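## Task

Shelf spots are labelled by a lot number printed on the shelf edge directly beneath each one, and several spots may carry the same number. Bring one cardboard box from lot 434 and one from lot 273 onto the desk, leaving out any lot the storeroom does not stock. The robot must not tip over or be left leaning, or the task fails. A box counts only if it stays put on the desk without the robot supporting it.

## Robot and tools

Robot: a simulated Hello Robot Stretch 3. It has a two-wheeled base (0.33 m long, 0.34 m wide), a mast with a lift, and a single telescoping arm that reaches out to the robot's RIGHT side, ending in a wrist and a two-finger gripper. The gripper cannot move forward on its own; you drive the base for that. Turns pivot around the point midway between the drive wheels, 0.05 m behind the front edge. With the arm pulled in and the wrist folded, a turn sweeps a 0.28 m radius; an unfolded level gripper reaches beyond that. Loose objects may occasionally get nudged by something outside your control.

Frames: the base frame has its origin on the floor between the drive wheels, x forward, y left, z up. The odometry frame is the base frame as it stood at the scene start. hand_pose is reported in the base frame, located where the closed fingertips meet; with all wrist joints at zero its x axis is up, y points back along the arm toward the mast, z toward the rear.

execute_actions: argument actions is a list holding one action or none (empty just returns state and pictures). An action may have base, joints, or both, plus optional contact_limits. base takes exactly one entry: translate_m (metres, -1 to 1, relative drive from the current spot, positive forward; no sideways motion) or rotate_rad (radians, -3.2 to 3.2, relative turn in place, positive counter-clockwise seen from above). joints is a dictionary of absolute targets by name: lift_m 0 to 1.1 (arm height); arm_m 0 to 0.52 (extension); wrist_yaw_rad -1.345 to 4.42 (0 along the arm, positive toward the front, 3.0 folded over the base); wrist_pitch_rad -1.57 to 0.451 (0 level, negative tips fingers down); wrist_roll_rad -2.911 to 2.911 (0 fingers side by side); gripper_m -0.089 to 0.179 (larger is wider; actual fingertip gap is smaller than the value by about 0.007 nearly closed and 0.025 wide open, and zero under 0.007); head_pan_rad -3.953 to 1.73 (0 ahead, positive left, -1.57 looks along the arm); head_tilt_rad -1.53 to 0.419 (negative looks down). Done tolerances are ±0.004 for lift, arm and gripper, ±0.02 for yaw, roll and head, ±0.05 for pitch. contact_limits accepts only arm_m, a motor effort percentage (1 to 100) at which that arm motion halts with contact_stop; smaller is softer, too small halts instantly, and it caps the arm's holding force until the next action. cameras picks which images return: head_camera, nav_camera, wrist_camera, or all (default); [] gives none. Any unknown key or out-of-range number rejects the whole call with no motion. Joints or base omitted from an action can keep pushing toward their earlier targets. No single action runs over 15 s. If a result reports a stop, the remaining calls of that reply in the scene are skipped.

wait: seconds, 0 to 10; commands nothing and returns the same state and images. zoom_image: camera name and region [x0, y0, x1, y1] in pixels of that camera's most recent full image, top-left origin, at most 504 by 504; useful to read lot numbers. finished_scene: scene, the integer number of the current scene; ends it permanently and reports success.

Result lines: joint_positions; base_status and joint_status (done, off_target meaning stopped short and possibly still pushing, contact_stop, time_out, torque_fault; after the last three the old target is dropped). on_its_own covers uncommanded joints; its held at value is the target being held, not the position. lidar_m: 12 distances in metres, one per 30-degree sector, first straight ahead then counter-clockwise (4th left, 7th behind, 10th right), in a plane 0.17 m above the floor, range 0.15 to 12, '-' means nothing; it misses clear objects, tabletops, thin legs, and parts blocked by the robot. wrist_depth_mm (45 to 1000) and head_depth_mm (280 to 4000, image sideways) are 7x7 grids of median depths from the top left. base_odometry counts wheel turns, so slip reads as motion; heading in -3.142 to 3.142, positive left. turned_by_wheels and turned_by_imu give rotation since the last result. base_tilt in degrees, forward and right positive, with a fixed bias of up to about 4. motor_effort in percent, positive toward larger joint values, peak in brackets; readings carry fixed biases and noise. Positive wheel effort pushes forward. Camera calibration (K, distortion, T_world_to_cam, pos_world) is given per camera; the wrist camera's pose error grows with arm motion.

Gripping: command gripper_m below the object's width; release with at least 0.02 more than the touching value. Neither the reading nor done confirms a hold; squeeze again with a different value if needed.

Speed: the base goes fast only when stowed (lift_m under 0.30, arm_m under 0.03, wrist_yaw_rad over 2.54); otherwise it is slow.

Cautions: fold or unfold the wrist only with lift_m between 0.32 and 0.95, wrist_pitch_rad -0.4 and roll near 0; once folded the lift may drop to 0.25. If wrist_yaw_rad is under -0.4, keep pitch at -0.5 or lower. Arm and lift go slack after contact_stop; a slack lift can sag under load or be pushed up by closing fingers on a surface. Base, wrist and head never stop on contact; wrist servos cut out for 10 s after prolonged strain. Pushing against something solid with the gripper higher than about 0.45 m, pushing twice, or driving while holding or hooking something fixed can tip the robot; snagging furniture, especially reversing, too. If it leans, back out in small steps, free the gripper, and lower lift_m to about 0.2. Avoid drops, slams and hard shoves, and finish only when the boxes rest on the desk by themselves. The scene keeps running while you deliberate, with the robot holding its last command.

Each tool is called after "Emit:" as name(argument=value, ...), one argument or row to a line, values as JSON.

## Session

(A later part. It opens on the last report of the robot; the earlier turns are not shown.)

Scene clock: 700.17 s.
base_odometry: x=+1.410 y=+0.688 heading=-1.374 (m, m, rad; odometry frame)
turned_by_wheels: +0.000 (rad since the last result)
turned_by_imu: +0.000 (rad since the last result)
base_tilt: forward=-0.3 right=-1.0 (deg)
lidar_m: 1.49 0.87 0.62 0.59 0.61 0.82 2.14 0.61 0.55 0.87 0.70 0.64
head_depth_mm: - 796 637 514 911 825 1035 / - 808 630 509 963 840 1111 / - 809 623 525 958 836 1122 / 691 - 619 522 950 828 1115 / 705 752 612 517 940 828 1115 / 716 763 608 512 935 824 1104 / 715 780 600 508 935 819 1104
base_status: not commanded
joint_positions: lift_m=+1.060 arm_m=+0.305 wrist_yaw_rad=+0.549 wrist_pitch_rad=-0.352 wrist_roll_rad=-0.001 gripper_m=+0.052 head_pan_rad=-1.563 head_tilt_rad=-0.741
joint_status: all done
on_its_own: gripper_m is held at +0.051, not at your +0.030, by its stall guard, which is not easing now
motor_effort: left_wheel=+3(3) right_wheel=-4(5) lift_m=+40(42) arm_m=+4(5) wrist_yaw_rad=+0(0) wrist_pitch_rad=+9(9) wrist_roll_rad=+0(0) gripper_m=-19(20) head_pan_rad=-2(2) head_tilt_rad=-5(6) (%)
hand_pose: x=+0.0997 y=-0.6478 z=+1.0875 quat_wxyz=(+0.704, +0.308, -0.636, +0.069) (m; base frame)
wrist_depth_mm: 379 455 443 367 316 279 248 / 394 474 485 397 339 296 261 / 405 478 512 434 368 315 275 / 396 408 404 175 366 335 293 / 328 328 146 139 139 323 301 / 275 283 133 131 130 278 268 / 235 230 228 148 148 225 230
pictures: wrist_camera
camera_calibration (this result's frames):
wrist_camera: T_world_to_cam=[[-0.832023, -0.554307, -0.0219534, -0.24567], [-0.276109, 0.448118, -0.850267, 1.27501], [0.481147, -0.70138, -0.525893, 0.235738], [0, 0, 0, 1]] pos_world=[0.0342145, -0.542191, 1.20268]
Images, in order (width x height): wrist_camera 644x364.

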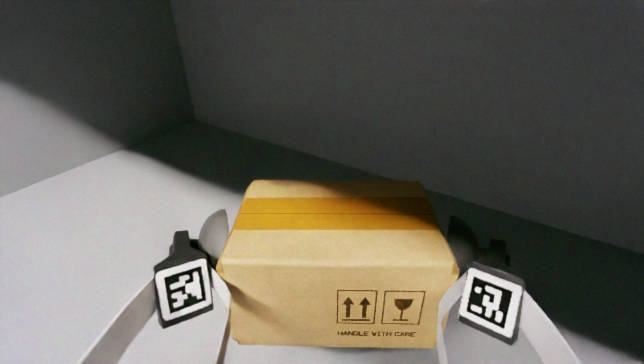

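Emit:
execute_actions(
  actions=[
    {"joints": {"arm_m": 0.0, "wrist_pitch_rad": -0.4}},
  ],
  cameras=["wrist_camera"],
)

Emit:
execute_actions(
  actions=[
    {"joints": {"lift_m": 0.62}},
  ],
  cameras=["wrist_camera"],
)

Scene clock: 710.20 s.
base_odometry: x=+1.410 y=+0.688 heading=-1.374 (m, m, rad; odometry frame)
turned_by_wheels: +0.000 (rad since the last result)
turned_by_imu: +0.000 (rad since the last result)
base_tilt: forward=-0.4 right=-1.2 (deg)
lidar_m: 1.48 0.87 0.62 0.59 0.61 0.82 2.14 0.61 0.55 0.87 0.70 0.64
head_depth_mm: 713 - - - - 825 1036 / 706 - - - - 1201 1107 / 711 - - - - 831 1119 / 715 791 - - - 829 1120 / 714 784 - - 851 827 1117 / 716 789 - 331 938 823 1107 / 714 779 601 330 934 818 1104
base_status: not commanded
joint_positions: lift_m=+1.060 arm_m=+0.001 wrist_yaw_rad=+0.549 wrist_pitch_rad=-0.421 wrist_roll_rad=-0.001 gripper_m=+0.052 head_pan_rad=-1.563 head_tilt_rad=-0.741
joint_status: all done
on_its_own: gripper_m is held at +0.051, not at your +0.030, by its stall guard, which is not easing now
motor_effort: left_wheel=+3(3) right_wheel=-5(5) lift_m=+41(41) arm_m=-4(4) wrist_yaw_rad=+0(0) wrist_pitch_rad=+8(7) wrist_roll_rad=+0(0) gripper_m=-19(19) head_pan_rad=-3(3) head_tilt_rad=-6(6) (%)
hand_pose: x=+0.0954 y=-0.3370 z=+1.0717 quat_wxyz=(+0.706, +0.330, -0.625, +0.045) (m; base frame)
wrist_depth_mm: 403 451 568 704 621 549 486 / 469 467 569 608 601 565 518 / - 452 451 448 444 440 438 / - 530 372 175 337 347 348 / - 613 146 139 139 295 288 / - 897 133 132 130 253 245 / - - 684 148 148 681 215
pictures: wrist_camera
camera_calibration (this result's frames):
wrist_camera: T_world_to_cam=[[-0.83289, -0.552892, -0.02457, -0.0738988], [-0.30599, 0.497035, -0.811989, 1.09945], [0.461155, -0.66878, -0.583155, 0.521836], [0, 0, 0, 1]] pos_world=[0.0342241, -0.23833, 1.19524]
Images, in order (width x height): wrist_camera 644x364.

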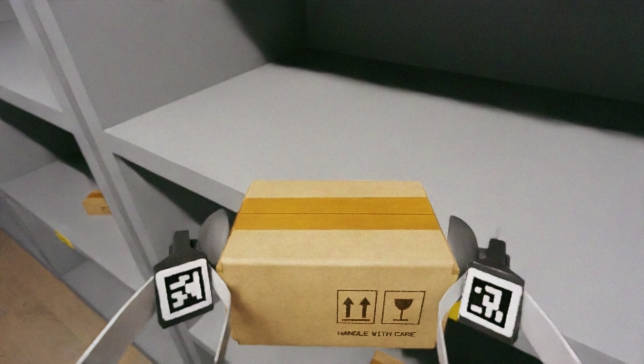

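Scene clock: 715.03 s.
base_odometry: x=+1.410 y=+0.688 heading=-1.374 (m, m, rad; odometry frame)
turned_by_wheels: +0.000 (rad since the last result)
turned_by_imu: +0.000 (rad since the last result)
base_tilt: forward=-0.3 right=-1.2 (deg)
lidar_m: 1.49 0.86 0.62 0.59 0.61 0.82 2.14 0.61 0.55 0.87 0.70 0.64
head_depth_mm: 717 794 637 513 906 827 1036 / 716 797 629 509 959 845 1128 / 715 791 626 524 950 835 1120 / 714 789 621 521 946 831 1115 / 718 790 615 516 939 806 1112 / 718 789 607 511 939 801 1091 / 713 778 600 509 932 819 1106
base_status: not commanded
joint_positions: lift_m=+0.620 arm_m=+0.001 wrist_yaw_rad=+0.549 wrist_pitch_rad=-0.421 wrist_roll_rad=-0.001 gripper_m=+0.052 head_pan_rad=-1.563 head_tilt_rad=-0.741
joint_status: all done
on_its_own: gripper_m is held at +0.051, not at your +0.030, by its stall guard, which is not easing now
motor_effort: left_wheel=+3(3) right_wheel=-5(4) lift_m=+32(35) arm_m=-4(4) wrist_yaw_rad=+0(0) wrist_pitch_rad=+8(8) wrist_roll_rad=+0(0) gripper_m=-19(19) head_pan_rad=-2(2) head_tilt_rad=-6(6) (%)
hand_pose: x=+0.0954 y=-0.3369 z=+0.6320 quat_wxyz=(+0.706, +0.330, -0.625, +0.045) (m; base frame)
wrist_depth_mm: 403 448 565 708 623 545 480 / 468 478 583 655 636 573 512 / - 475 489 487 481 481 475 / - 525 392 175 318 363 375 / - 609 145 139 139 318 312 / 970 905 133 132 130 276 265 / 845 805 721 148 148 255 232
pictures: wrist_camera
camera_calibration (this result's frames):
wrist_camera: T_world_to_cam=[[-0.832892, -0.55289, -0.0245746, -0.0846944], [-0.306043, 0.497122, -0.811916, 0.74238], [0.461116, -0.668717, -0.583257, 0.265519], [0, 0, 0, 1]] pos_world=[0.0342239, -0.238323, 0.755535]
Images, in order (width x height): wrist_camera 644x364.

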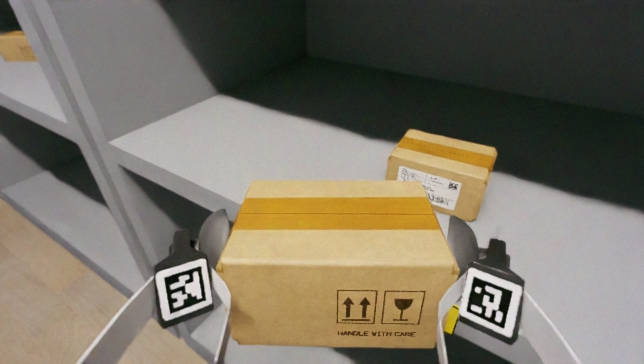

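Emit:
execute_actions(
  actions=[
    {"joints": {"wrist_yaw_rad": 2.65}},
  ],
  cameras=["wrist_camera"],
)

Emit:
execute_actions(
  actions=[
    {"joints": {"lift_m": 0.29, "head_pan_rad": 0.0, "head_tilt_rad": -0.5}},
  ],
  cameras=["wrist_camera", "nav_camera"],
)

Scene clock: 722.77 s.
base_odometry: x=+1.410 y=+0.688 heading=-1.374 (m, m, rad; odometry frame)
turned_by_wheels: +0.000 (rad since the last result)
turned_by_imu: +0.000 (rad since the last result)
base_tilt: forward=-0.4 right=-1.1 (deg)
lidar_m: 1.49 0.87 0.62 0.59 0.61 0.82 2.14 0.61 0.55 0.87 0.70 0.64
head_depth_mm: 717 795 636 513 910 831 1030 / 718 794 630 509 960 833 1125 / 714 795 624 527 957 833 1121 / 715 790 619 520 951 829 1114 / 716 790 612 517 942 832 1114 / 714 784 606 512 933 823 1108 / 715 778 601 509 934 821 1103
base_status: not commanded
joint_positions: lift_m=+0.620 arm_m=+0.001 wrist_yaw_rad=+2.647 wrist_pitch_rad=-0.421 wrist_roll_rad=-0.001 gripper_m=+0.052 head_pan_rad=-1.563 head_tilt_rad=-0.741
joint_status: all done
on_its_own: gripper_m is held at +0.051, not at your +0.030, by its stall guard, which is not easing now
motor_effort: left_wheel=+3(3) right_wheel=-4(5) lift_m=+31(31) arm_m=-4(4) wrist_yaw_rad=+2(1) wrist_pitch_rad=+8(8) wrist_roll_rad=+0(0) gripper_m=-19(19) head_pan_rad=-2(2) head_tilt_rad=-5(5) (%)
hand_pose: x=+0.0851 y=+0.0513 z=+0.6320 quat_wxyz=(+0.313, +0.706, -0.025, +0.635) (m; base frame)
wrist_depth_mm: 505 550 614 690 787 917 - / 542 590 658 751 872 - - / 567 631 726 812 965 - - / 624 693 765 175 - - - / 672 754 145 140 139 - - / - 793 132 132 130 977 940 / - 808 796 148 458 784 815
pictures: wrist_camera
camera_calibration (this result's frames):
wrist_camera: T_world_to_cam=[[0.896809, -0.441735, -0.0245687, -0.0314907], [-0.275701, -0.514569, -0.811916, 0.595546], [0.346009, 0.734907, -0.583257, 0.467676], [0, 0, 0, 1]] pos_world=[0.0306132, -0.0511595, 0.755535]
Images, in order (width x height): wrist_camera 644x364.

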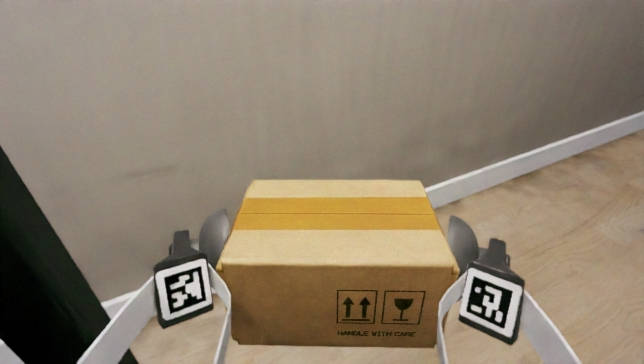

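Scene clock: 726.60 s.
base_odometry: x=+1.410 y=+0.688 heading=-1.374 (m, m, rad; odometry frame)
turned_by_wheels: +0.000 (rad since the last result)
turned_by_imu: +0.000 (rad since the last result)
base_tilt: forward=-0.2 right=-1.2 (deg)
lidar_m: 1.49 0.87 0.62 0.59 0.61 0.82 2.14 0.61 0.55 0.87 0.70 0.64
head_depth_mm: 1201 1290 1361 1549 1219 1445 1256 / 1981 2126 1535 1570 1746 1568 1314 / 2046 2207 2392 2580 2106 1603 1308 / 2049 2199 2397 2622 2100 1607 1312 / 2041 2205 2444 2598 2078 1588 1306 / 2012 2191 2406 2593 2043 1578 1294 / 1928 1955 1971 1988 1890 1574 1299
base_status: not commanded
joint_positions: lift_m=+0.290 arm_m=+0.001 wrist_yaw_rad=+2.647 wrist_pitch_rad=-0.422 wrist_roll_rad=-0.001 gripper_m=+0.052 head_pan_rad=-0.007 head_tilt_rad=-0.508
joint_status: all done
on_its_own: gripper_m is held at +0.051, not at your +0.030, by its stall guard, which is not easing now
motor_effort: left_wheel=+3(3) right_wheel=-4(5) lift_m=+32(29) arm_m=-3(4) wrist_yaw_rad=+1(2) wrist_pitch_rad=+8(8) wrist_roll_rad=+0(0) gripper_m=-19(19) head_pan_rad=+3(32) head_tilt_rad=+4(27) (%)
hand_pose: x=+0.0851 y=+0.0513 z=+0.3020 quat_wxyz=(+0.313, +0.706, -0.025, +0.635) (m; base frame)
wrist_depth_mm: 502 556 612 683 788 911 - / 539 593 656 749 876 988 - / 569 631 707 813 892 935 946 / 607 672 716 175 707 740 722 / 626 629 146 139 139 631 605 / - 542 133 132 130 535 509 / - - 146 147 148 438 450
pictures: nav_camera (sideways: a quarter turn counterclockwise sets it upright), wrist_camera
camera_calibration (this result's frames):
nav_camera: T_world_to_cam=[[0.46293, 0.0137456, 0.886288, -1.11308], [0.00974063, -0.999898, 0.0104198, 0.0365527], [0.886341, 0.00380937, -0.463017, 0.55042], [0, 0, 0, 1]] pos_world=[0.0270611, 0.0497521, 1.24098]
wrist_camera: T_world_to_cam=[[0.896895, -0.44156, -0.0245734, -0.0395691], [-0.275647, -0.514713, -0.811843, 0.327563], [0.34583, 0.734912, -0.583358, 0.275242], [0, 0, 0, 1]] pos_world=[0.0305944, -0.0511496, 0.425522]
Images, in order (width x height): nav_camera 672x504, wrist_camera 644x364.

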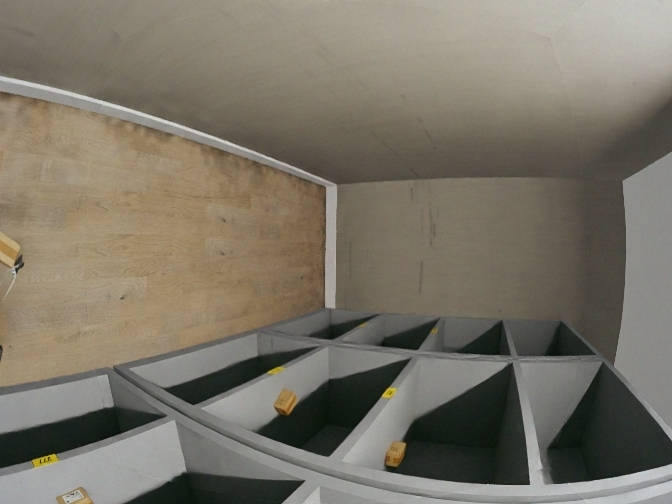

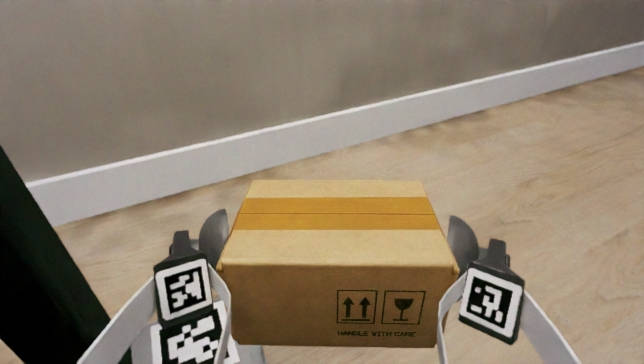

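Emit:
execute_actions(
  actions=[
    {"base": {"translate_m": -1.0}},
  ],
  cameras=[],
)

Emit:
execute_actions(
  actions=[
    {"base": {"translate_m": -0.75}},
  ],
  cameras=["wrist_camera"],
)

Scene clock: 754.70 s.
base_odometry: x=+1.214 y=+1.668 heading=-1.373 (m, m, rad; odometry frame)
turned_by_wheels: +0.000 (rad since the last result)
turned_by_imu: -0.001 (rad since the last result)
base_tilt: forward=-0.4 right=-1.2 (deg)
lidar_m: 1.57 0.83 0.60 0.57 0.59 0.79 1.35 1.39 0.53 0.90 0.79 0.70
head_depth_mm: 1265 1348 1395 1593 1276 1500 1248 / 2023 2189 1768 1652 1832 1575 1323 / 2884 3098 3377 2618 2088 1612 1319 / 2868 3191 3494 2944 2057 1596 1315 / 2901 3177 3448 2924 2055 1605 1304 / 2833 3044 3036 2730 2042 1586 1304 / 1851 1898 1889 1924 1876 1584 1297
base_status: done
joint_positions: lift_m=+0.290 arm_m=+0.001 wrist_yaw_rad=+2.648 wrist_pitch_rad=-0.422 wrist_roll_rad=-0.001 gripper_m=+0.052 head_pan_rad=-0.007 head_tilt_rad=-0.506
joint_status: not commanded
on_its_own: gripper_m is held at +0.051, not at your +0.030, by its stall guard, which is not easing now
motor_effort: left_wheel=+3(7) right_wheel=-4(11) lift_m=+31(32) arm_m=-3(3) wrist_yaw_rad=+2(2) wrist_pitch_rad=+8(8) wrist_roll_rad=+0(0) gripper_m=-19(19) head_pan_rad=+3(3) head_tilt_rad=+3(3) (%)
hand_pose: x=+0.0849 y=+0.0513 z=+0.3020 quat_wxyz=(+0.313, +0.706, -0.025, +0.635) (m; base frame)
wrist_depth_mm: 487 529 593 661 752 877 - / 520 567 637 718 840 960 - / 554 608 691 770 886 961 924 / 581 643 705 175 713 737 745 / 621 617 145 140 139 622 613 / - 538 133 131 130 537 513 / - - 146 147 148 437 450
pictures: none
No camera images: the call's "cameras" was empty. Leave "cameras" out to get every camera's image.

Scene clock: 759.03 s.
base_odometry: x=+1.067 y=+2.404 heading=-1.373 (m, m, rad; odometry frame)
turned_by_wheels: +0.000 (rad since the last result)
turned_by_imu: -0.001 (rad since the last result)
base_tilt: forward=-0.3 right=-1.3 (deg)
lidar_m: 2.28 0.80 0.58 0.55 0.57 0.64 0.61 0.63 0.84 2.17 0.62 0.63
head_depth_mm: 1365 1213 1257 1410 1303 1482 1260 / 1886 2064 2246 1938 1656 1582 1324 / 3493 3063 3238 2660 2089 1604 1307 / 3598 3869 - 2942 2089 1602 1313 / 3637 3916 - 2914 2071 1597 1308 / 2920 2936 2975 2697 2039 1593 1300 / 1808 1822 1825 1866 1850 1583 1298
base_status: done
joint_positions: lift_m=+0.290 arm_m=+0.001 wrist_yaw_rad=+2.648 wrist_pitch_rad=-0.422 wrist_roll_rad=-0.001 gripper_m=+0.052 head_pan_rad=-0.007 head_tilt_rad=-0.506
joint_status: not commanded
on_its_own: gripper_m is held at +0.051, not at your +0.030, by its stall guard, which is not easing now
motor_effort: left_wheel=+3(7) right_wheel=-4(10) lift_m=+32(32) arm_m=-4(4) wrist_yaw_rad=+1(2) wrist_pitch_rad=+8(8) wrist_roll_rad=+0(0) gripper_m=-19(19) head_pan_rad=+3(2) head_tilt_rad=+2(3) (%)
hand_pose: x=+0.0849 y=+0.0514 z=+0.3020 quat_wxyz=(+0.313, +0.706, -0.025, +0.635) (m; base frame)
wrist_depth_mm: 472 517 566 647 737 860 - / 499 544 618 704 813 958 - / 531 588 670 758 873 906 932 / 575 628 681 176 716 739 734 / 609 625 146 140 139 619 608 / - 547 132 132 130 531 513 / - - 146 147 148 441 448
pictures: wrist_camera
camera_calibration (this result's frames):
wrist_camera: T_world_to_cam=[[0.897155, -0.441031, -0.024574, -0.039486], [-0.275348, -0.514884, -0.811836, 0.327541], [0.345392, 0.73511, -0.583368, 0.275265], [0, 0, 0, 1]] pos_world=[0.0305384, -0.0511189, 0.425521]
Images, in order (width x height): wrist_camera 644x364.

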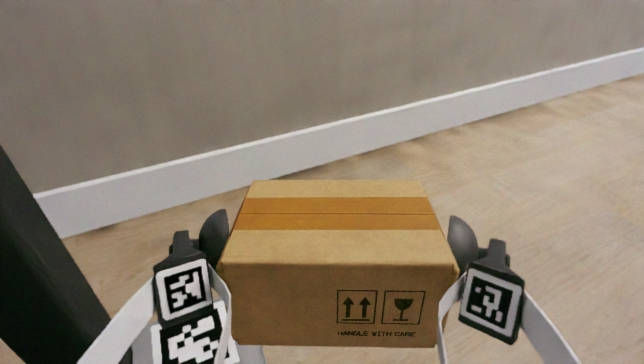

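Emit:
execute_actions(
  actions=[
    {"base": {"rotate_rad": -1.59}},
  ],
  cameras=["nav_camera"],
)

Scene clock: 765.20 s.
base_odometry: x=+1.067 y=+2.404 heading=-2.963 (m, m, rad; odometry frame)
turned_by_wheels: -1.590 (rad since the last result)
turned_by_imu: -1.568 (rad since the last result)
base_tilt: forward=-0.4 right=-1.1 (deg)
lidar_m: 2.10 0.62 0.63 2.27 0.81 0.58 0.55 0.57 0.64 0.61 0.62 0.84
head_depth_mm: 1559 1551 1527 1517 1518 1469 1313 / 2172 2147 2174 2132 1977 1613 1320 / 2750 2977 3215 2807 2120 1601 1317 / 2758 2946 3306 2960 2095 1609 1312 / 2713 2964 3275 2923 2074 1595 1307 / 2755 2992 3271 2871 2052 1586 1297 / 2703 2899 2985 2871 2019 1574 1278
base_status: done
joint_positions: lift_m=+0.290 arm_m=+0.001 wrist_yaw_rad=+2.648 wrist_pitch_rad=-0.422 wrist_roll_rad=-0.001 gripper_m=+0.052 head_pan_rad=-0.007 head_tilt_rad=-0.506
joint_status: not commanded
on_its_own: gripper_m is held at +0.051, not at your +0.030, by its stall guard, which is not easing now
motor_effort: left_wheel=+3(11) right_wheel=-5(10) lift_m=+32(31) arm_m=-3(3) wrist_yaw_rad=+1(2) wrist_pitch_rad=+8(8) wrist_roll_rad=+0(0) gripper_m=-19(19) head_pan_rad=+3(3) head_tilt_rad=+3(3) (%)
hand_pose: x=+0.0849 y=+0.0513 z=+0.3020 quat_wxyz=(+0.313, +0.706, -0.025, +0.635) (m; base frame)
wrist_depth_mm: - - - - 629 661 - / - - - - 689 740 - / 959 995 957 915 764 855 900 / 777 745 764 175 706 746 732 / 635 622 145 140 139 618 602 / - 546 132 132 130 532 514 / - - 145 148 148 436 453
pictures: nav_camera (sideways: a quarter turn counterclockwise sets it upright)
camera_calibration (this result's frames):
nav_camera: T_world_to_cam=[[0.461784, 0.0138323, 0.886884, -1.11385], [0.00989739, -0.999897, 0.0104415, 0.0365235], [0.886937, 0.00395611, -0.461873, 0.548928], [0, 0, 0, 1]] pos_world=[0.0271311, 0.0497552, 1.24101]
Images, in order (width x height): nav_camera 672x504.

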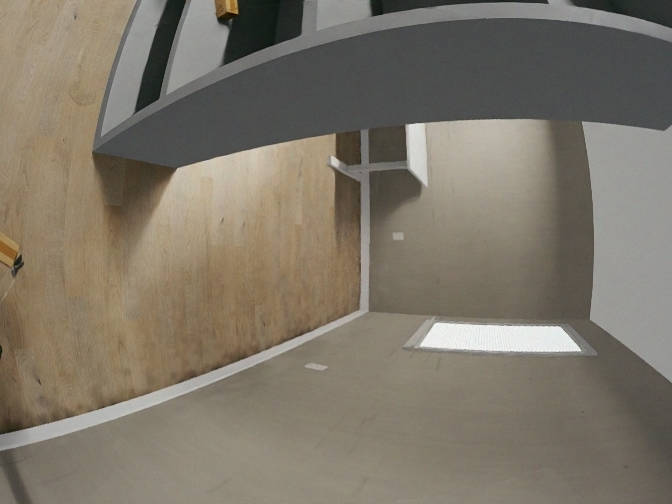

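Emit:
execute_actions(
  actions=[
    {"base": {"translate_m": 1.0}},
  ],
  cameras=[],
)

Emit:
execute_actions(
  actions=[
    {"base": {"translate_m": 0.8}, "joints": {"head_pan_rad": 1.0, "head_tilt_rad": -0.5}},
  ],
  cameras=["nav_camera"],
)

Scene clock: 775.13 s.
base_odometry: x=+0.083 y=+2.226 heading=-2.963 (m, m, rad; odometry frame)
turned_by_wheels: +0.000 (rad since the last result)
turned_by_imu: +0.001 (rad since the last result)
base_tilt: forward=-0.3 right=-1.2 (deg)
lidar_m: 1.99 1.92 2.69 0.46 0.46 0.62 1.55 0.84 0.60 0.58 0.59 0.79
head_depth_mm: 1461 1444 1420 1432 1430 1420 1306 / 1849 1986 2054 2030 1928 1614 1326 / 1863 2038 2225 2478 2093 1614 1311 / 1871 2031 2232 2467 2077 1598 1310 / 1868 2028 2196 2426 2033 1585 1297 / 1862 1994 2213 2457 2062 1595 1298 / 1850 1988 2207 2415 2032 1580 1300
base_status: done
joint_positions: lift_m=+0.290 arm_m=+0.001 wrist_yaw_rad=+2.648 wrist_pitch_rad=-0.422 wrist_roll_rad=-0.001 gripper_m=+0.052 head_pan_rad=-0.007 head_tilt_rad=-0.506
joint_status: not commanded
on_its_own: gripper_m is held at +0.051, not at your +0.030, by its stall guard, which is not easing now
motor_effort: left_wheel=+3(10) right_wheel=-5(9) lift_m=+31(31) arm_m=-4(4) wrist_yaw_rad=+1(0) wrist_pitch_rad=+8(8) wrist_roll_rad=+0(0) gripper_m=-19(19) head_pan_rad=+3(3) head_tilt_rad=+3(3) (%)
hand_pose: x=+0.0849 y=+0.0513 z=+0.3020 quat_wxyz=(+0.313, +0.706, -0.025, +0.635) (m; base frame)
wrist_depth_mm: 541 - - - - - - / 450 - - - - - - / 444 929 944 942 935 915 914 / 477 735 747 175 707 738 726 / 521 605 145 140 139 619 603 / - 546 133 132 130 533 514 / - - 146 147 148 436 453
pictures: none
No camera images: the call's "cameras" was empty. Leave "cameras" out to get every camera's image.

Scene clock: 779.63 s.
base_odometry: x=-0.704 y=+2.083 heading=-2.963 (m, m, rad; odometry frame)
turned_by_wheels: +0.000 (rad since the last result)
turned_by_imu: +0.001 (rad since the last result)
base_tilt: forward=-0.2 right=-1.0 (deg)
lidar_m: 1.42 1.26 1.79 3.73 1.28 1.00 2.34 0.81 0.58 0.55 0.57 0.76
head_depth_mm: 1471 1539 1635 1604 1815 1637 1322 / 1641 1731 1790 1411 1939 1615 1321 / 1839 1951 2017 1316 2020 1567 1306 / 2082 2235 2244 1383 2073 1605 1298 / 2419 2613 2193 1579 2047 1603 1311 / 2908 3187 2155 2712 2061 1590 1302 / 3614 3828 - 2893 2054 1582 1305
base_status: done
joint_positions: lift_m=+0.290 arm_m=+0.001 wrist_yaw_rad=+2.648 wrist_pitch_rad=-0.422 wrist_roll_rad=-0.001 gripper_m=+0.052 head_pan_rad=+0.993 head_tilt_rad=-0.506
joint_status: all done
on_its_own: gripper_m is held at +0.051, not at your +0.030, by its stall guard, which is not easing now
motor_effort: left_wheel=+3(11) right_wheel=-5(7) lift_m=+31(31) arm_m=-4(4) wrist_yaw_rad=+2(3) wrist_pitch_rad=+8(8) wrist_roll_rad=+0(0) gripper_m=-18(19) head_pan_rad=+3(32) head_tilt_rad=+2(1) (%)
hand_pose: x=+0.0849 y=+0.0513 z=+0.3020 quat_wxyz=(+0.313, +0.706, -0.025, +0.635) (m; base frame)
wrist_depth_mm: - - - - - - - / - - - - - - - / 974 972 983 941 952 939 924 / 763 747 752 175 704 744 726 / 634 623 146 140 139 621 600 / - 543 133 131 130 534 519 / - - 145 148 148 443 448
pictures: nav_camera (sideways: a quarter turn counterclockwise sets it upright)
camera_calibration (this result's frames):
nav_camera: T_world_to_cam=[[0.237913, 0.395959, 0.886912, -1.11252], [0.846626, -0.532087, 0.0104426, 0.0314181], [0.476049, 0.748398, -0.46182, 0.551365], [0, 0, 0, 1]] pos_world=[-0.0243935, 0.044589, 1.24101]
Images, in order (width x height): nav_camera 672x504.

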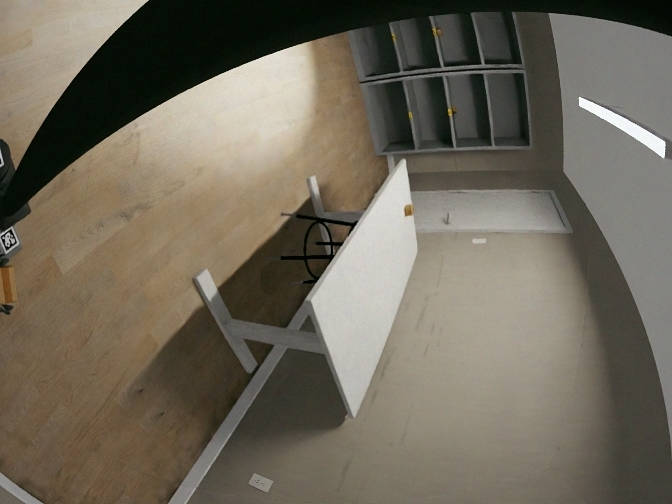

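Emit:
execute_actions(
  actions=[
    {"base": {"translate_m": 0.08}},
  ],
  cameras=[],
)

Emit:
execute_actions(
  actions=[
    {"base": {"rotate_rad": 1.59}, "joints": {"head_pan_rad": -0.7, "head_tilt_rad": -0.6}},
  ],
  cameras=["nav_camera"],
)

Scene clock: 795.00 s.
base_odometry: x=-0.783 y=+2.069 heading=-2.962 (m, m, rad; odometry frame)
turned_by_wheels: +0.000 (rad since the last result)
turned_by_imu: +0.000 (rad since the last result)
base_tilt: forward=-0.2 right=-1.2 (deg)
lidar_m: 1.34 1.21 1.20 3.74 1.40 1.07 2.42 0.80 0.57 0.55 0.57 0.76
head_depth_mm: 1386 1442 1530 1562 1720 1621 1331 / 1536 1632 1726 1417 1908 1632 1324 / 1730 1849 1931 1313 1502 1567 1309 / 1980 2123 2114 1316 1917 1594 1313 / 2286 2509 2209 1373 1982 1600 1299 / 2748 3057 2168 2451 2035 1597 1292 / 3472 3800 3750 2870 2048 1593 1297
base_status: done
joint_positions: lift_m=+0.290 arm_m=+0.001 wrist_yaw_rad=+2.648 wrist_pitch_rad=-0.422 wrist_roll_rad=-0.001 gripper_m=+0.052 head_pan_rad=+0.993 head_tilt_rad=-0.506
joint_status: not commanded
on_its_own: gripper_m is held at +0.051, not at your +0.030, by its stall guard, which is not easing now
motor_effort: left_wheel=+3(11) right_wheel=-4(8) lift_m=+31(32) arm_m=-4(4) wrist_yaw_rad=+1(2) wrist_pitch_rad=+8(8) wrist_roll_rad=+0(0) gripper_m=-19(19) head_pan_rad=+3(3) head_tilt_rad=+3(3) (%)
hand_pose: x=+0.0849 y=+0.0513 z=+0.3020 quat_wxyz=(+0.313, +0.706, -0.025, +0.635) (m; base frame)
wrist_depth_mm: - - - - - - - / - - - - - - - / 986 967 942 956 956 922 934 / 763 759 754 175 698 725 734 / 638 631 146 140 140 621 605 / - 544 132 132 130 534 516 / - - 145 148 148 438 450
pictures: none
No camera images: the call's "cameras" was empty. Leave "cameras" out to get every camera's image.

Scene clock: 797.27 s.
base_odometry: x=-0.783 y=+2.069 heading=-1.373 (m, m, rad; odometry frame)
turned_by_wheels: +1.590 (rad since the last result)
turned_by_imu: +1.567 (rad since the last result)
base_tilt: forward=-0.3 right=-1.1 (deg)
lidar_m: 3.74 1.38 1.07 2.34 0.80 0.57 0.55 0.56 0.76 1.34 1.20 1.20
head_depth_mm: 1278 1366 1459 1590 1705 1514 1270 / 1403 1508 1559 1741 1829 1511 1257 / 1545 1670 1694 1413 1786 1515 1251 / 1726 1879 1671 1240 1792 1500 1243 / 1917 2133 1652 1216 1845 1484 1241 / 2215 2446 1640 2272 1850 1486 1243 / 2587 2912 1733 2342 1854 1464 1229
base_status: done
joint_positions: lift_m=+0.290 arm_m=+0.001 wrist_yaw_rad=+2.648 wrist_pitch_rad=-0.422 wrist_roll_rad=-0.001 gripper_m=+0.052 head_pan_rad=-0.693 head_tilt_rad=-0.593
joint_status: all done
on_its_own: gripper_m is held at +0.051, not at your +0.030, by its stall guard, which is not easing now
motor_effort: left_wheel=-4(9) right_wheel=+3(11) lift_m=+32(31) arm_m=-4(4) wrist_yaw_rad=+1(2) wrist_pitch_rad=+8(8) wrist_roll_rad=+0(0) gripper_m=-19(19) head_pan_rad=-2(33) head_tilt_rad=-4(16) (%)
hand_pose: x=+0.0849 y=+0.0513 z=+0.3020 quat_wxyz=(+0.313, +0.706, -0.025, +0.635) (m; base frame)
wrist_depth_mm: - - - - - - - / - - - - - - - / 990 948 933 963 958 929 923 / 761 747 761 175 712 737 725 / 636 616 146 140 139 620 611 / - 546 133 132 130 532 509 / - - 145 148 288 439 451
pictures: nav_camera (sideways: a quarter turn counterclockwise sets it upright)
camera_calibration (this result's frames):
nav_camera: T_world_to_cam=[[0.42385, -0.329684, 0.843599, -1.05717], [-0.624973, -0.780595, 0.00894441, 0.0423464], [0.655561, -0.531018, -0.536899, 0.647958], [0, 0, 0, 1]] pos_world=[0.0497698, 0.0286022, 1.23933]
Images, in order (width x height): nav_camera 672x504.

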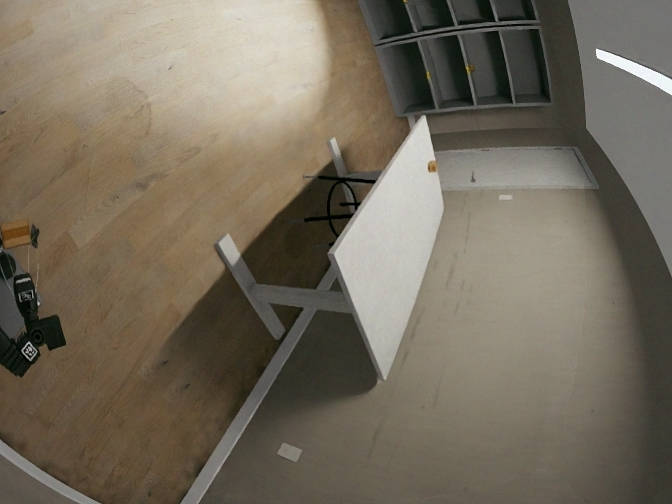

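Emit:
execute_actions(
  actions=[
    {"base": {"translate_m": 1.0}, "joints": {"head_pan_rad": -1.3, "head_tilt_rad": -0.7}},
  ],
  cameras=["nav_camera"],
)

Scene clock: 809.73 s.
base_odometry: x=-0.586 y=+1.089 heading=-1.373 (m, m, rad; odometry frame)
turned_by_wheels: +0.000 (rad since the last result)
turned_by_imu: +0.001 (rad since the last result)
base_tilt: forward=-0.2 right=-1.1 (deg)
lidar_m: 2.75 1.42 1.02 0.97 1.01 1.61 1.54 1.59 1.38 0.85 0.86 0.91
head_depth_mm: 1056 1168 1251 974 764 1379 1208 / 1076 1196 1279 964 756 1334 1173 / 1106 1234 1313 957 772 1405 1196 / 1139 1267 1314 949 792 1397 1192 / 1164 1305 1303 944 813 1381 1176 / 1197 1341 1284 938 1230 1379 1183 / 1241 1396 1267 931 1223 1366 1171
base_status: done
joint_positions: lift_m=+0.290 arm_m=+0.001 wrist_yaw_rad=+2.648 wrist_pitch_rad=-0.422 wrist_roll_rad=-0.001 gripper_m=+0.052 head_pan_rad=-1.293 head_tilt_rad=-0.692
joint_status: all done
on_its_own: gripper_m is held at +0.051, not at your +0.030, by its stall guard, which is not easing now
motor_effort: left_wheel=-4(8) right_wheel=+3(11) lift_m=+31(32) arm_m=-4(4) wrist_yaw_rad=+1(2) wrist_pitch_rad=+8(8) wrist_roll_rad=+0(0) gripper_m=-19(19) head_pan_rad=-2(29) head_tilt_rad=-5(18) (%)
hand_pose: x=+0.0849 y=+0.0513 z=+0.3020 quat_wxyz=(+0.313, +0.706, -0.025, +0.635) (m; base frame)
wrist_depth_mm: 808 886 - - - - - / 857 977 - - - - - / 904 976 948 969 944 927 946 / 763 756 759 175 713 745 734 / 637 628 145 140 139 619 605 / - 544 133 131 130 533 513 / - - 146 148 287 437 447
pictures: nav_camera (sideways: a quarter turn counterclockwise sets it upright)
camera_calibration (this result's frames):
nav_camera: T_world_to_cam=[[0.185578, -0.588805, 0.786683, -0.98151], [-0.956429, -0.291879, 0.00716038, 0.0466919], [0.2254, -0.753735, -0.617316, 0.755203], [0, 0, 0, 1]] pos_world=[0.0565819, 0.00493313, 1.238]
Images, in order (width x height): nav_camera 672x504.

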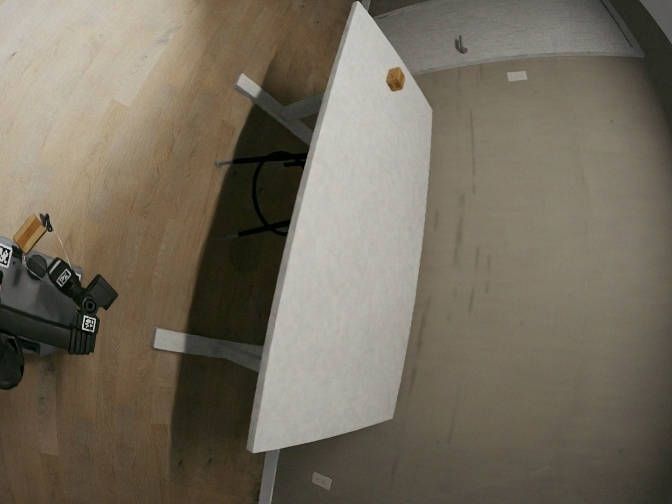

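Emit:
execute_actions(
  actions=[
    {"base": {"translate_m": 0.3}, "joints": {"lift_m": 0.85, "head_pan_rad": -1.57, "head_tilt_rad": -0.7}},
  ],
  cameras=["nav_camera"],
)

Scene clock: 822.43 s.
base_odometry: x=-0.527 y=+0.794 heading=-1.373 (m, m, rad; odometry frame)
turned_by_wheels: +0.000 (rad since the last result)
turned_by_imu: +0.000 (rad since the last result)
base_tilt: forward=-0.4 right=-1.2 (deg)
lidar_m: 2.45 1.45 1.03 0.98 1.01 1.92 1.84 1.90 0.94 0.77 0.73 1.18
head_depth_mm: 1096 1224 1312 971 787 1442 - / 1089 1221 1310 967 778 1445 - / 1091 1216 1314 960 772 1430 - / 1090 1226 1303 948 770 1464 - / 1091 1215 1294 944 763 1380 - / 1090 1216 1277 935 759 1346 1182 / 1086 1215 1265 924 780 1316 1171
base_status: done
joint_positions: lift_m=+0.850 arm_m=+0.001 wrist_yaw_rad=+2.648 wrist_pitch_rad=-0.422 wrist_roll_rad=-0.001 gripper_m=+0.052 head_pan_rad=-1.563 head_tilt_rad=-0.692
joint_status: all done
on_its_own: gripper_m is held at +0.051, not at your +0.030, by its stall guard, which is not easing now
motor_effort: left_wheel=-4(7) right_wheel=+3(9) lift_m=+41(45) arm_m=-3(4) wrist_yaw_rad=+2(2) wrist_pitch_rad=+8(9) wrist_roll_rad=+0(0) gripper_m=-19(19) head_pan_rad=-2(18) head_tilt_rad=-5(3) (%)
hand_pose: x=+0.0849 y=+0.0513 z=+0.8615 quat_wxyz=(+0.313, +0.706, -0.025, +0.635) (m; base frame)
wrist_depth_mm: 822 905 1000 - - - - / 861 973 - - - - - / 926 - - - - - - / - - - 176 - - - / - - 145 140 139 - - / - - 132 132 130 - - / - - - 147 576 - -
pictures: nav_camera (sideways: a quarter turn counterclockwise sets it upright)
camera_calibration (this result's frames):
nav_camera: T_world_to_cam=[[0.021845, -0.61702, 0.786644, -0.980461], [-0.999629, -0.0262636, 0.00715923, 0.0469569], [0.0162427, -0.786509, -0.617365, 0.756542], [0, 0, 0, 1]] pos_world=[0.0560694, -0.00870328, 1.238]
Images, in order (width x height): nav_camera 672x504.

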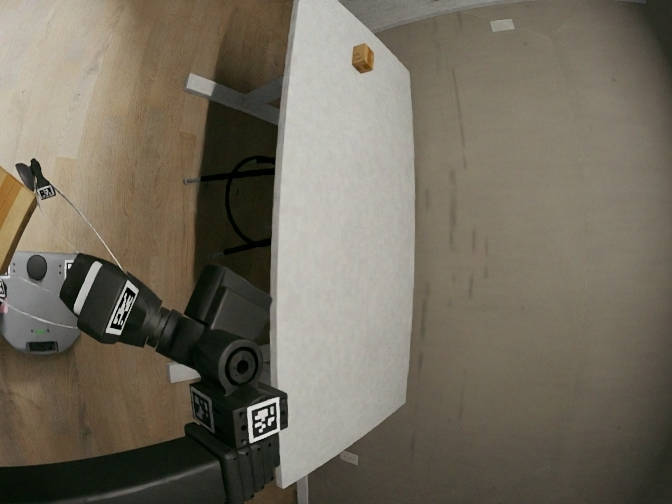

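Emit:
execute_actions(
  actions=[
    {"joints": {"wrist_yaw_rad": 0.0}},
  ],
  cameras=["wrist_camera"],
)

Scene clock: 833.47 s.
base_odometry: x=-0.527 y=+0.794 heading=-1.373 (m, m, rad; odometry frame)
turned_by_wheels: +0.000 (rad since the last result)
turned_by_imu: +0.000 (rad since the last result)
base_tilt: forward=-0.3 right=-1.2 (deg)
lidar_m: 2.45 1.45 1.03 0.98 1.02 1.92 1.84 1.90 0.93 0.77 0.73 1.18
head_depth_mm: 1095 1221 1311 977 786 1429 - / 1092 1222 1309 965 778 1446 - / 1094 1221 1318 959 761 - - / 1087 1222 1305 954 748 - - / 1094 1224 1296 939 764 1355 1182 / 1089 1220 1282 942 759 1348 1179 / 1092 1218 1276 930 782 1319 1172
base_status: not commanded
joint_positions: lift_m=+0.850 arm_m=+0.001 wrist_yaw_rad=+0.003 wrist_pitch_rad=-0.422 wrist_roll_rad=-0.001 gripper_m=+0.052 head_pan_rad=-1.563 head_tilt_rad=-0.692
joint_status: all done
on_its_own: gripper_m is held at +0.051, not at your +0.030, by its stall guard, which is not easing now
motor_effort: left_wheel=-4(4) right_wheel=+4(4) lift_m=+41(41) arm_m=-3(4) wrist_yaw_rad=-4(4) wrist_pitch_rad=+8(8) wrist_roll_rad=+0(0) gripper_m=-19(19) head_pan_rad=-3(3) head_tilt_rad=-6(5) (%)
hand_pose: x=-0.0208 y=-0.3697 z=+0.8615 quat_wxyz=(+0.692, +0.150, -0.690, -0.147) (m; base frame)
wrist_depth_mm: - - - - - - - / 833 809 806 786 779 777 - / 599 591 586 581 585 572 565 / 467 463 463 175 438 449 455 / 389 385 145 139 139 380 373 / - - 133 131 130 - - / - - - 148 148 - -
pictures: wrist_camera
camera_calibration (this result's frames):
wrist_camera: T_world_to_cam=[[-0.998885, -0.0403036, -0.0246028, -0.00783985], [-0.00359005, 0.584344, -0.811498, 0.947626], [0.0470828, -0.810504, -0.583837, 0.370537], [0, 0, 0, 1]] pos_world=[-0.021875, -0.253734, 0.985137]
Images, in order (width x height): wrist_camera 644x364.

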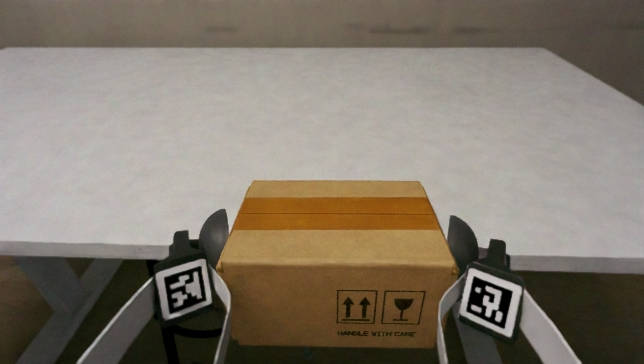

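Emit:
execute_actions(
  actions=[
    {"joints": {"arm_m": 0.36, "wrist_pitch_rad": -0.32}},
  ],
  cameras=["wrist_camera"],
)

Scene clock: 846.10 s.
base_odometry: x=-0.527 y=+0.794 heading=-1.373 (m, m, rad; odometry frame)
turned_by_wheels: +0.000 (rad since the last result)
turned_by_imu: +0.000 (rad since the last result)
base_tilt: forward=-0.3 right=-1.2 (deg)
lidar_m: 2.45 1.45 1.03 0.98 1.02 1.92 1.84 1.90 0.94 0.77 0.73 1.18
head_depth_mm: 1092 1232 1308 1015 - - 1171 / 1096 1222 1331 - 774 1375 1190 / 1087 1227 1339 889 776 1411 1187 / 1094 1223 1301 882 771 1413 1180 / 1090 1223 1298 945 764 1351 1190 / 1086 1221 1280 938 759 1343 1178 / 1094 1222 1272 930 780 1318 1179
base_status: not commanded
joint_positions: lift_m=+0.850 arm_m=+0.360 wrist_yaw_rad=+0.002 wrist_pitch_rad=-0.349 wrist_roll_rad=-0.001 gripper_m=+0.052 head_pan_rad=-1.563 head_tilt_rad=-0.692
joint_status: all done
on_its_own: gripper_m is held at +0.051, not at your +0.030, by its stall guard, which is not easing now
motor_effort: left_wheel=-4(4) right_wheel=+4(3) lift_m=+41(41) arm_m=+4(5) wrist_yaw_rad=-1(4) wrist_pitch_rad=+11(11) wrist_roll_rad=+0(0) gripper_m=-19(19) head_pan_rad=-3(3) head_tilt_rad=-5(5) (%)
hand_pose: x=-0.0211 y=-0.7373 z=+0.8783 quat_wxyz=(+0.697, +0.124, -0.695, -0.122) (m; base frame)
wrist_depth_mm: 681 664 668 666 657 656 642 / 733 723 721 717 712 707 694 / 711 705 706 694 693 683 687 / 528 532 528 175 498 520 514 / 428 423 146 140 139 422 418 / 356 366 133 132 131 360 350 / 305 300 295 147 148 291 300
pictures: wrist_camera
camera_calibration (this result's frames):
wrist_camera: T_world_to_cam=[[-0.998931, -0.0407606, -0.021822, -0.0252856], [-0.00274444, 0.523429, -0.852065, 1.16673], [0.0461529, -0.851094, -0.522981, -0.00102039], [0, 0, 0, 1]] pos_world=[-0.0220094, -0.612598, 0.993042]
Images, in order (width x height): wrist_camera 644x364.

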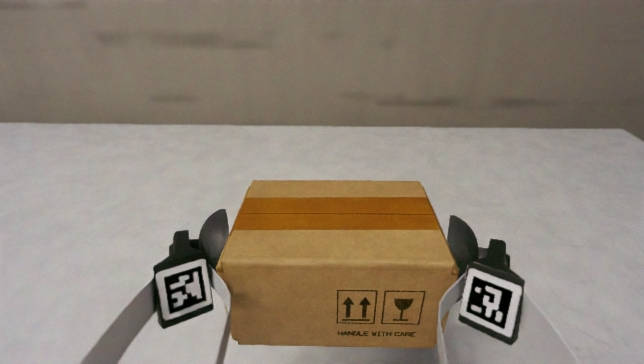

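Emit:
execute_actions(
  actions=[
    {"joints": {"lift_m": 0.727}},
  ],
  cameras=["wrist_camera"],
)

Scene clock: 854.93 s.
base_odometry: x=-0.527 y=+0.794 heading=-1.373 (m, m, rad; odometry frame)
turned_by_wheels: +0.000 (rad since the last result)
turned_by_imu: +0.000 (rad since the last result)
base_tilt: forward=-0.4 right=-1.2 (deg)
lidar_m: 2.45 1.45 1.03 0.98 1.02 1.92 1.84 1.90 0.93 0.77 0.73 1.18
head_depth_mm: 1097 1229 1302 974 784 1416 1228 / 1094 1229 1305 1001 782 - 1176 / 1089 1221 1302 1040 739 1399 1191 / 1089 1218 1314 1030 743 1391 1185 / 1095 1221 1296 943 761 1350 1187 / 1089 1214 1280 935 763 1345 1179 / 1090 1217 1269 929 784 1305 1173
base_status: not commanded
joint_positions: lift_m=+0.727 arm_m=+0.360 wrist_yaw_rad=+0.002 wrist_pitch_rad=-0.349 wrist_roll_rad=-0.001 gripper_m=+0.052 head_pan_rad=-1.563 head_tilt_rad=-0.692
joint_status: all done
on_its_own: gripper_m is held at +0.051, not at your +0.030, by its stall guard, which is not easing now
motor_effort: left_wheel=-4(4) right_wheel=+3(3) lift_m=+31(39) arm_m=+4(5) wrist_yaw_rad=-1(1) wrist_pitch_rad=+11(11) wrist_roll_rad=+0(0) gripper_m=-19(19) head_pan_rad=-3(2) head_tilt_rad=-5(5) (%)
hand_pose: x=-0.0211 y=-0.7373 z=+0.7557 quat_wxyz=(+0.697, +0.124, -0.696, -0.122) (m; base frame)
wrist_depth_mm: 680 681 674 671 649 653 638 / 576 571 567 562 551 545 539 / 384 384 384 376 374 370 374 / 289 288 287 174 270 282 282 / 232 231 146 140 139 232 227 / 193 200 132 132 130 197 190 / 166 163 160 148 148 159 163
pictures: wrist_camera
camera_calibration (this result's frames):
wrist_camera: T_world_to_cam=[[-0.998931, -0.040768, -0.0218089, -0.0279779], [-0.0027443, 0.523148, -0.852238, 1.0622], [0.0461533, -0.851266, -0.5227, -0.0655112], [0, 0, 0, 1]] pos_world=[-0.0220094, -0.612597, 0.870396]
Images, in order (width x height): wrist_camera 644x364.

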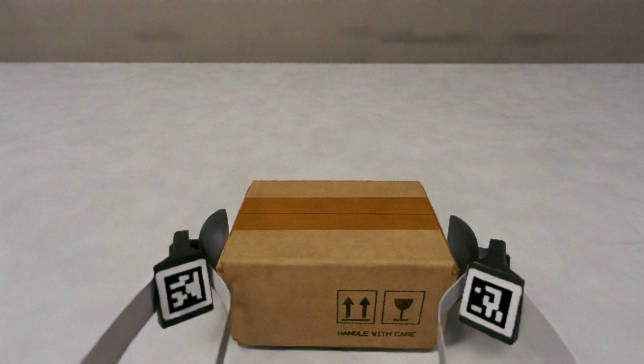

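Now release the box.

Emit:
execute_actions(
  actions=[
    {"joints": {"gripper_m": 0.15}},
  ],
  cameras=["wrist_camera"],
)

Scene clock: 859.93 s.
base_odometry: x=-0.527 y=+0.794 heading=-1.373 (m, m, rad; odometry frame)
turned_by_wheels: +0.000 (rad since the last result)
turned_by_imu: +0.000 (rad since the last result)
base_tilt: forward=-0.3 right=-0.9 (deg)
lidar_m: 2.45 1.45 1.03 0.98 1.01 1.92 1.84 1.90 0.94 0.77 0.73 1.18
head_depth_mm: 1093 1220 1321 973 786 1423 1232 / 1098 1224 1315 1001 781 - 1170 / 1087 1216 1312 1041 740 1408 1189 / 1092 1216 1305 1029 746 1397 1186 / 1091 1221 1297 938 764 1358 1181 / 1089 1213 1290 935 761 1350 1171 / 1094 1214 1267 927 781 1315 1167
base_status: not commanded
joint_positions: lift_m=+0.727 arm_m=+0.360 wrist_yaw_rad=+0.002 wrist_pitch_rad=-0.342 wrist_roll_rad=-0.001 gripper_m=+0.150 head_pan_rad=-1.563 head_tilt_rad=-0.692
joint_status: all done
motor_effort: left_wheel=-4(4) right_wheel=+4(4) lift_m=+32(31) arm_m=+4(4) wrist_yaw_rad=-3(3) wrist_pitch_rad=+8(11) wrist_roll_rad=+0(0) gripper_m=+1(84) head_pan_rad=-2(3) head_tilt_rad=-5(5) (%)
hand_pose: x=-0.0211 y=-0.7381 z=+0.7573 quat_wxyz=(+0.698, +0.121, -0.696, -0.120) (m; base frame)
wrist_depth_mm: 680 661 667 651 662 658 647 / 601 594 591 577 580 570 562 / 393 394 389 388 385 380 384 / 295 293 294 291 290 288 286 / 236 245 215 155 160 241 231 / 196 - 139 133 133 191 193 / - 163 153 144 144 161 165
pictures: wrist_camera
camera_calibration (this result's frames):
wrist_camera: T_world_to_cam=[[-0.99893, -0.040921, -0.021534, -0.0282932], [-0.00273273, 0.517117, -0.85591, 1.06234], [0.0461603, -0.854936, -0.516676, -0.0725818], [0, 0, 0, 1]] pos_world=[-0.0220094, -0.612565, 0.871158]
Images, in order (width x height): wrist_camera 644x364.

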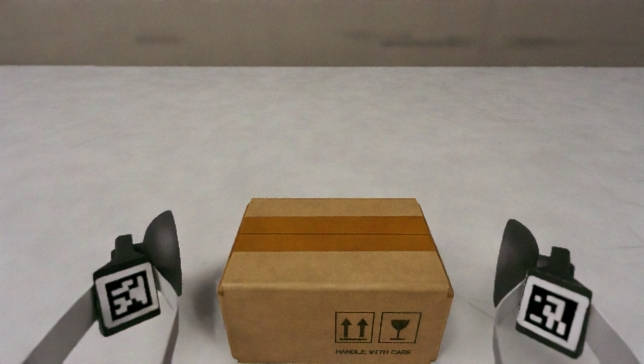

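The box rests on the desk. Lift clear and retract.

Emit:
execute_actions(
  actions=[
    {"joints": {"lift_m": 0.86}},
  ],
  cameras=[],
)

Emit:
execute_actions(
  actions=[
    {"joints": {"arm_m": 0.0, "wrist_pitch_rad": -0.4}},
  ],
  cameras=["wrist_camera", "nav_camera"],
)

Scene clock: 868.57 s.
base_odometry: x=-0.527 y=+0.794 heading=-1.373 (m, m, rad; odometry frame)
turned_by_wheels: +0.000 (rad since the last result)
turned_by_imu: +0.000 (rad since the last result)
base_tilt: forward=-0.4 right=-1.2 (deg)
lidar_m: 2.45 1.45 1.03 0.98 1.01 1.93 1.84 1.90 0.94 0.77 0.73 1.19
head_depth_mm: 1098 1228 1312 1014 - - 1167 / 1096 1228 1338 - 779 1385 1197 / 1095 1220 1339 887 776 1393 1193 / 1096 1222 1301 864 769 1392 1188 / 1092 1231 1300 945 765 1356 1180 / 1093 1212 1287 940 760 1339 1176 / 1090 1215 1267 930 779 1308 1175
base_status: not commanded
joint_positions: lift_m=+0.860 arm_m=+0.360 wrist_yaw_rad=+0.002 wrist_pitch_rad=-0.341 wrist_roll_rad=-0.001 gripper_m=+0.150 head_pan_rad=-1.563 head_tilt_rad=-0.692
joint_status: all done
motor_effort: left_wheel=-4(4) right_wheel=+4(3) lift_m=+39(41) arm_m=+4(4) wrist_yaw_rad=-1(3) wrist_pitch_rad=+8(8) wrist_roll_rad=+0(0) gripper_m=+1(1) head_pan_rad=-3(3) head_tilt_rad=-5(5) (%)
hand_pose: x=-0.0211 y=-0.7382 z=+0.8903 quat_wxyz=(+0.698, +0.121, -0.696, -0.119) (m; base frame)
wrist_depth_mm: 677 673 665 664 654 652 647 / 737 717 733 711 708 697 693 / 770 766 763 753 750 742 735 / 568 561 559 555 561 551 547 / 449 466 445 444 439 456 440 / 377 - 370 370 369 367 367 / 321 310 318 316 316 307 313
pictures: none
No camera images: the call's "cameras" was empty. Leave "cameras" out to get every camera's image.

Scene clock: 872.43 s.
base_odometry: x=-0.527 y=+0.794 heading=-1.373 (m, m, rad; odometry frame)
turned_by_wheels: +0.000 (rad since the last result)
turned_by_imu: +0.000 (rad since the last result)
base_tilt: forward=-0.3 right=-1.2 (deg)
lidar_m: 2.45 1.45 1.03 0.98 1.01 1.92 1.84 1.90 0.94 0.77 0.73 1.19
head_depth_mm: 1096 1231 1307 975 786 1464 - / 1091 1221 1314 968 778 1451 - / 1096 1226 1306 956 772 1441 - / 1093 1225 1306 880 767 - - / 1092 1217 1307 944 766 1354 1182 / 1089 1227 1280 935 762 1355 1180 / 1088 1215 1271 930 778 1313 1175
base_status: not commanded
joint_positions: lift_m=+0.860 arm_m=+0.001 wrist_yaw_rad=+0.002 wrist_pitch_rad=-0.413 wrist_roll_rad=-0.001 gripper_m=+0.150 head_pan_rad=-1.563 head_tilt_rad=-0.692
joint_status: all done
motor_effort: left_wheel=-4(4) right_wheel=+4(4) lift_m=+40(40) arm_m=-4(4) wrist_yaw_rad=-2(1) wrist_pitch_rad=+5(7) wrist_roll_rad=+0(0) gripper_m=+0(1) head_pan_rad=-2(2) head_tilt_rad=-5(5) (%)
hand_pose: x=-0.0211 y=-0.3708 z=+0.8736 quat_wxyz=(+0.693, +0.146, -0.691, -0.145) (m; base frame)
wrist_depth_mm: - - - - - - - / 880 894 869 852 851 836 - / 634 621 613 556 614 603 604 / 497 492 496 488 487 483 475 / 406 418 401 400 400 412 392 / - - - - - 962 - / - - - - - - -
pictures: nav_camera (sideways: a quarter turn counterclockwise sets it upright), wrist_camera
camera_calibration (this result's frames):
nav_camera: T_world_to_cam=[[0.0217719, -0.617029, 0.786639, -0.980454], [-0.999633, -0.0261452, 0.00715908, 0.0469571], [0.0161495, -0.786506, -0.617371, 0.756551], [0, 0, 0, 1]] pos_world=[0.0560684, -0.00870869, 1.238]
wrist_camera: T_world_to_cam=[[-0.998937, -0.0391833, -0.0242647, -0.00776874], [-0.00279163, 0.576962, -0.816766, 0.959984], [0.0460034, -0.815831, -0.576458, 0.36822], [0, 0, 0, 1]] pos_world=[-0.02202, -0.253773, 0.996157]
Images, in order (width x height): nav_camera 672x504, wrist_camera 644x364.

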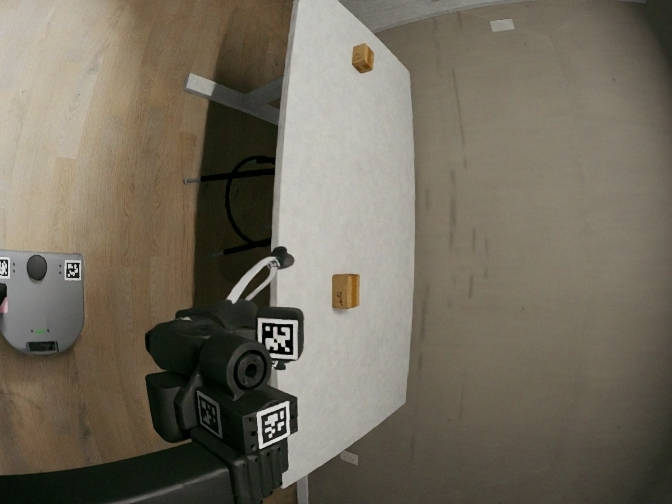

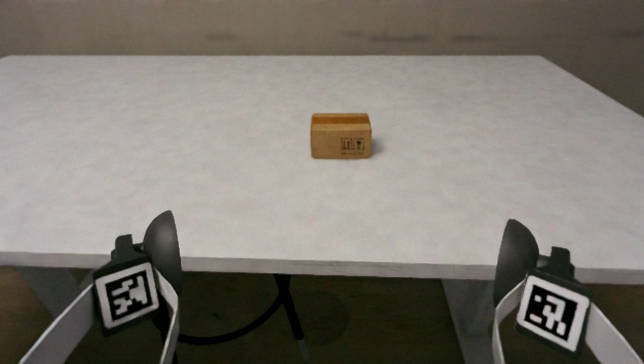

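Both boxes (lot 434 and lot 273) are on the desk, resting freely, and the robot is upright. Ending the scene.

Emit:
finished_scene(
  scene=2,
)

The scene is finished: the task was done.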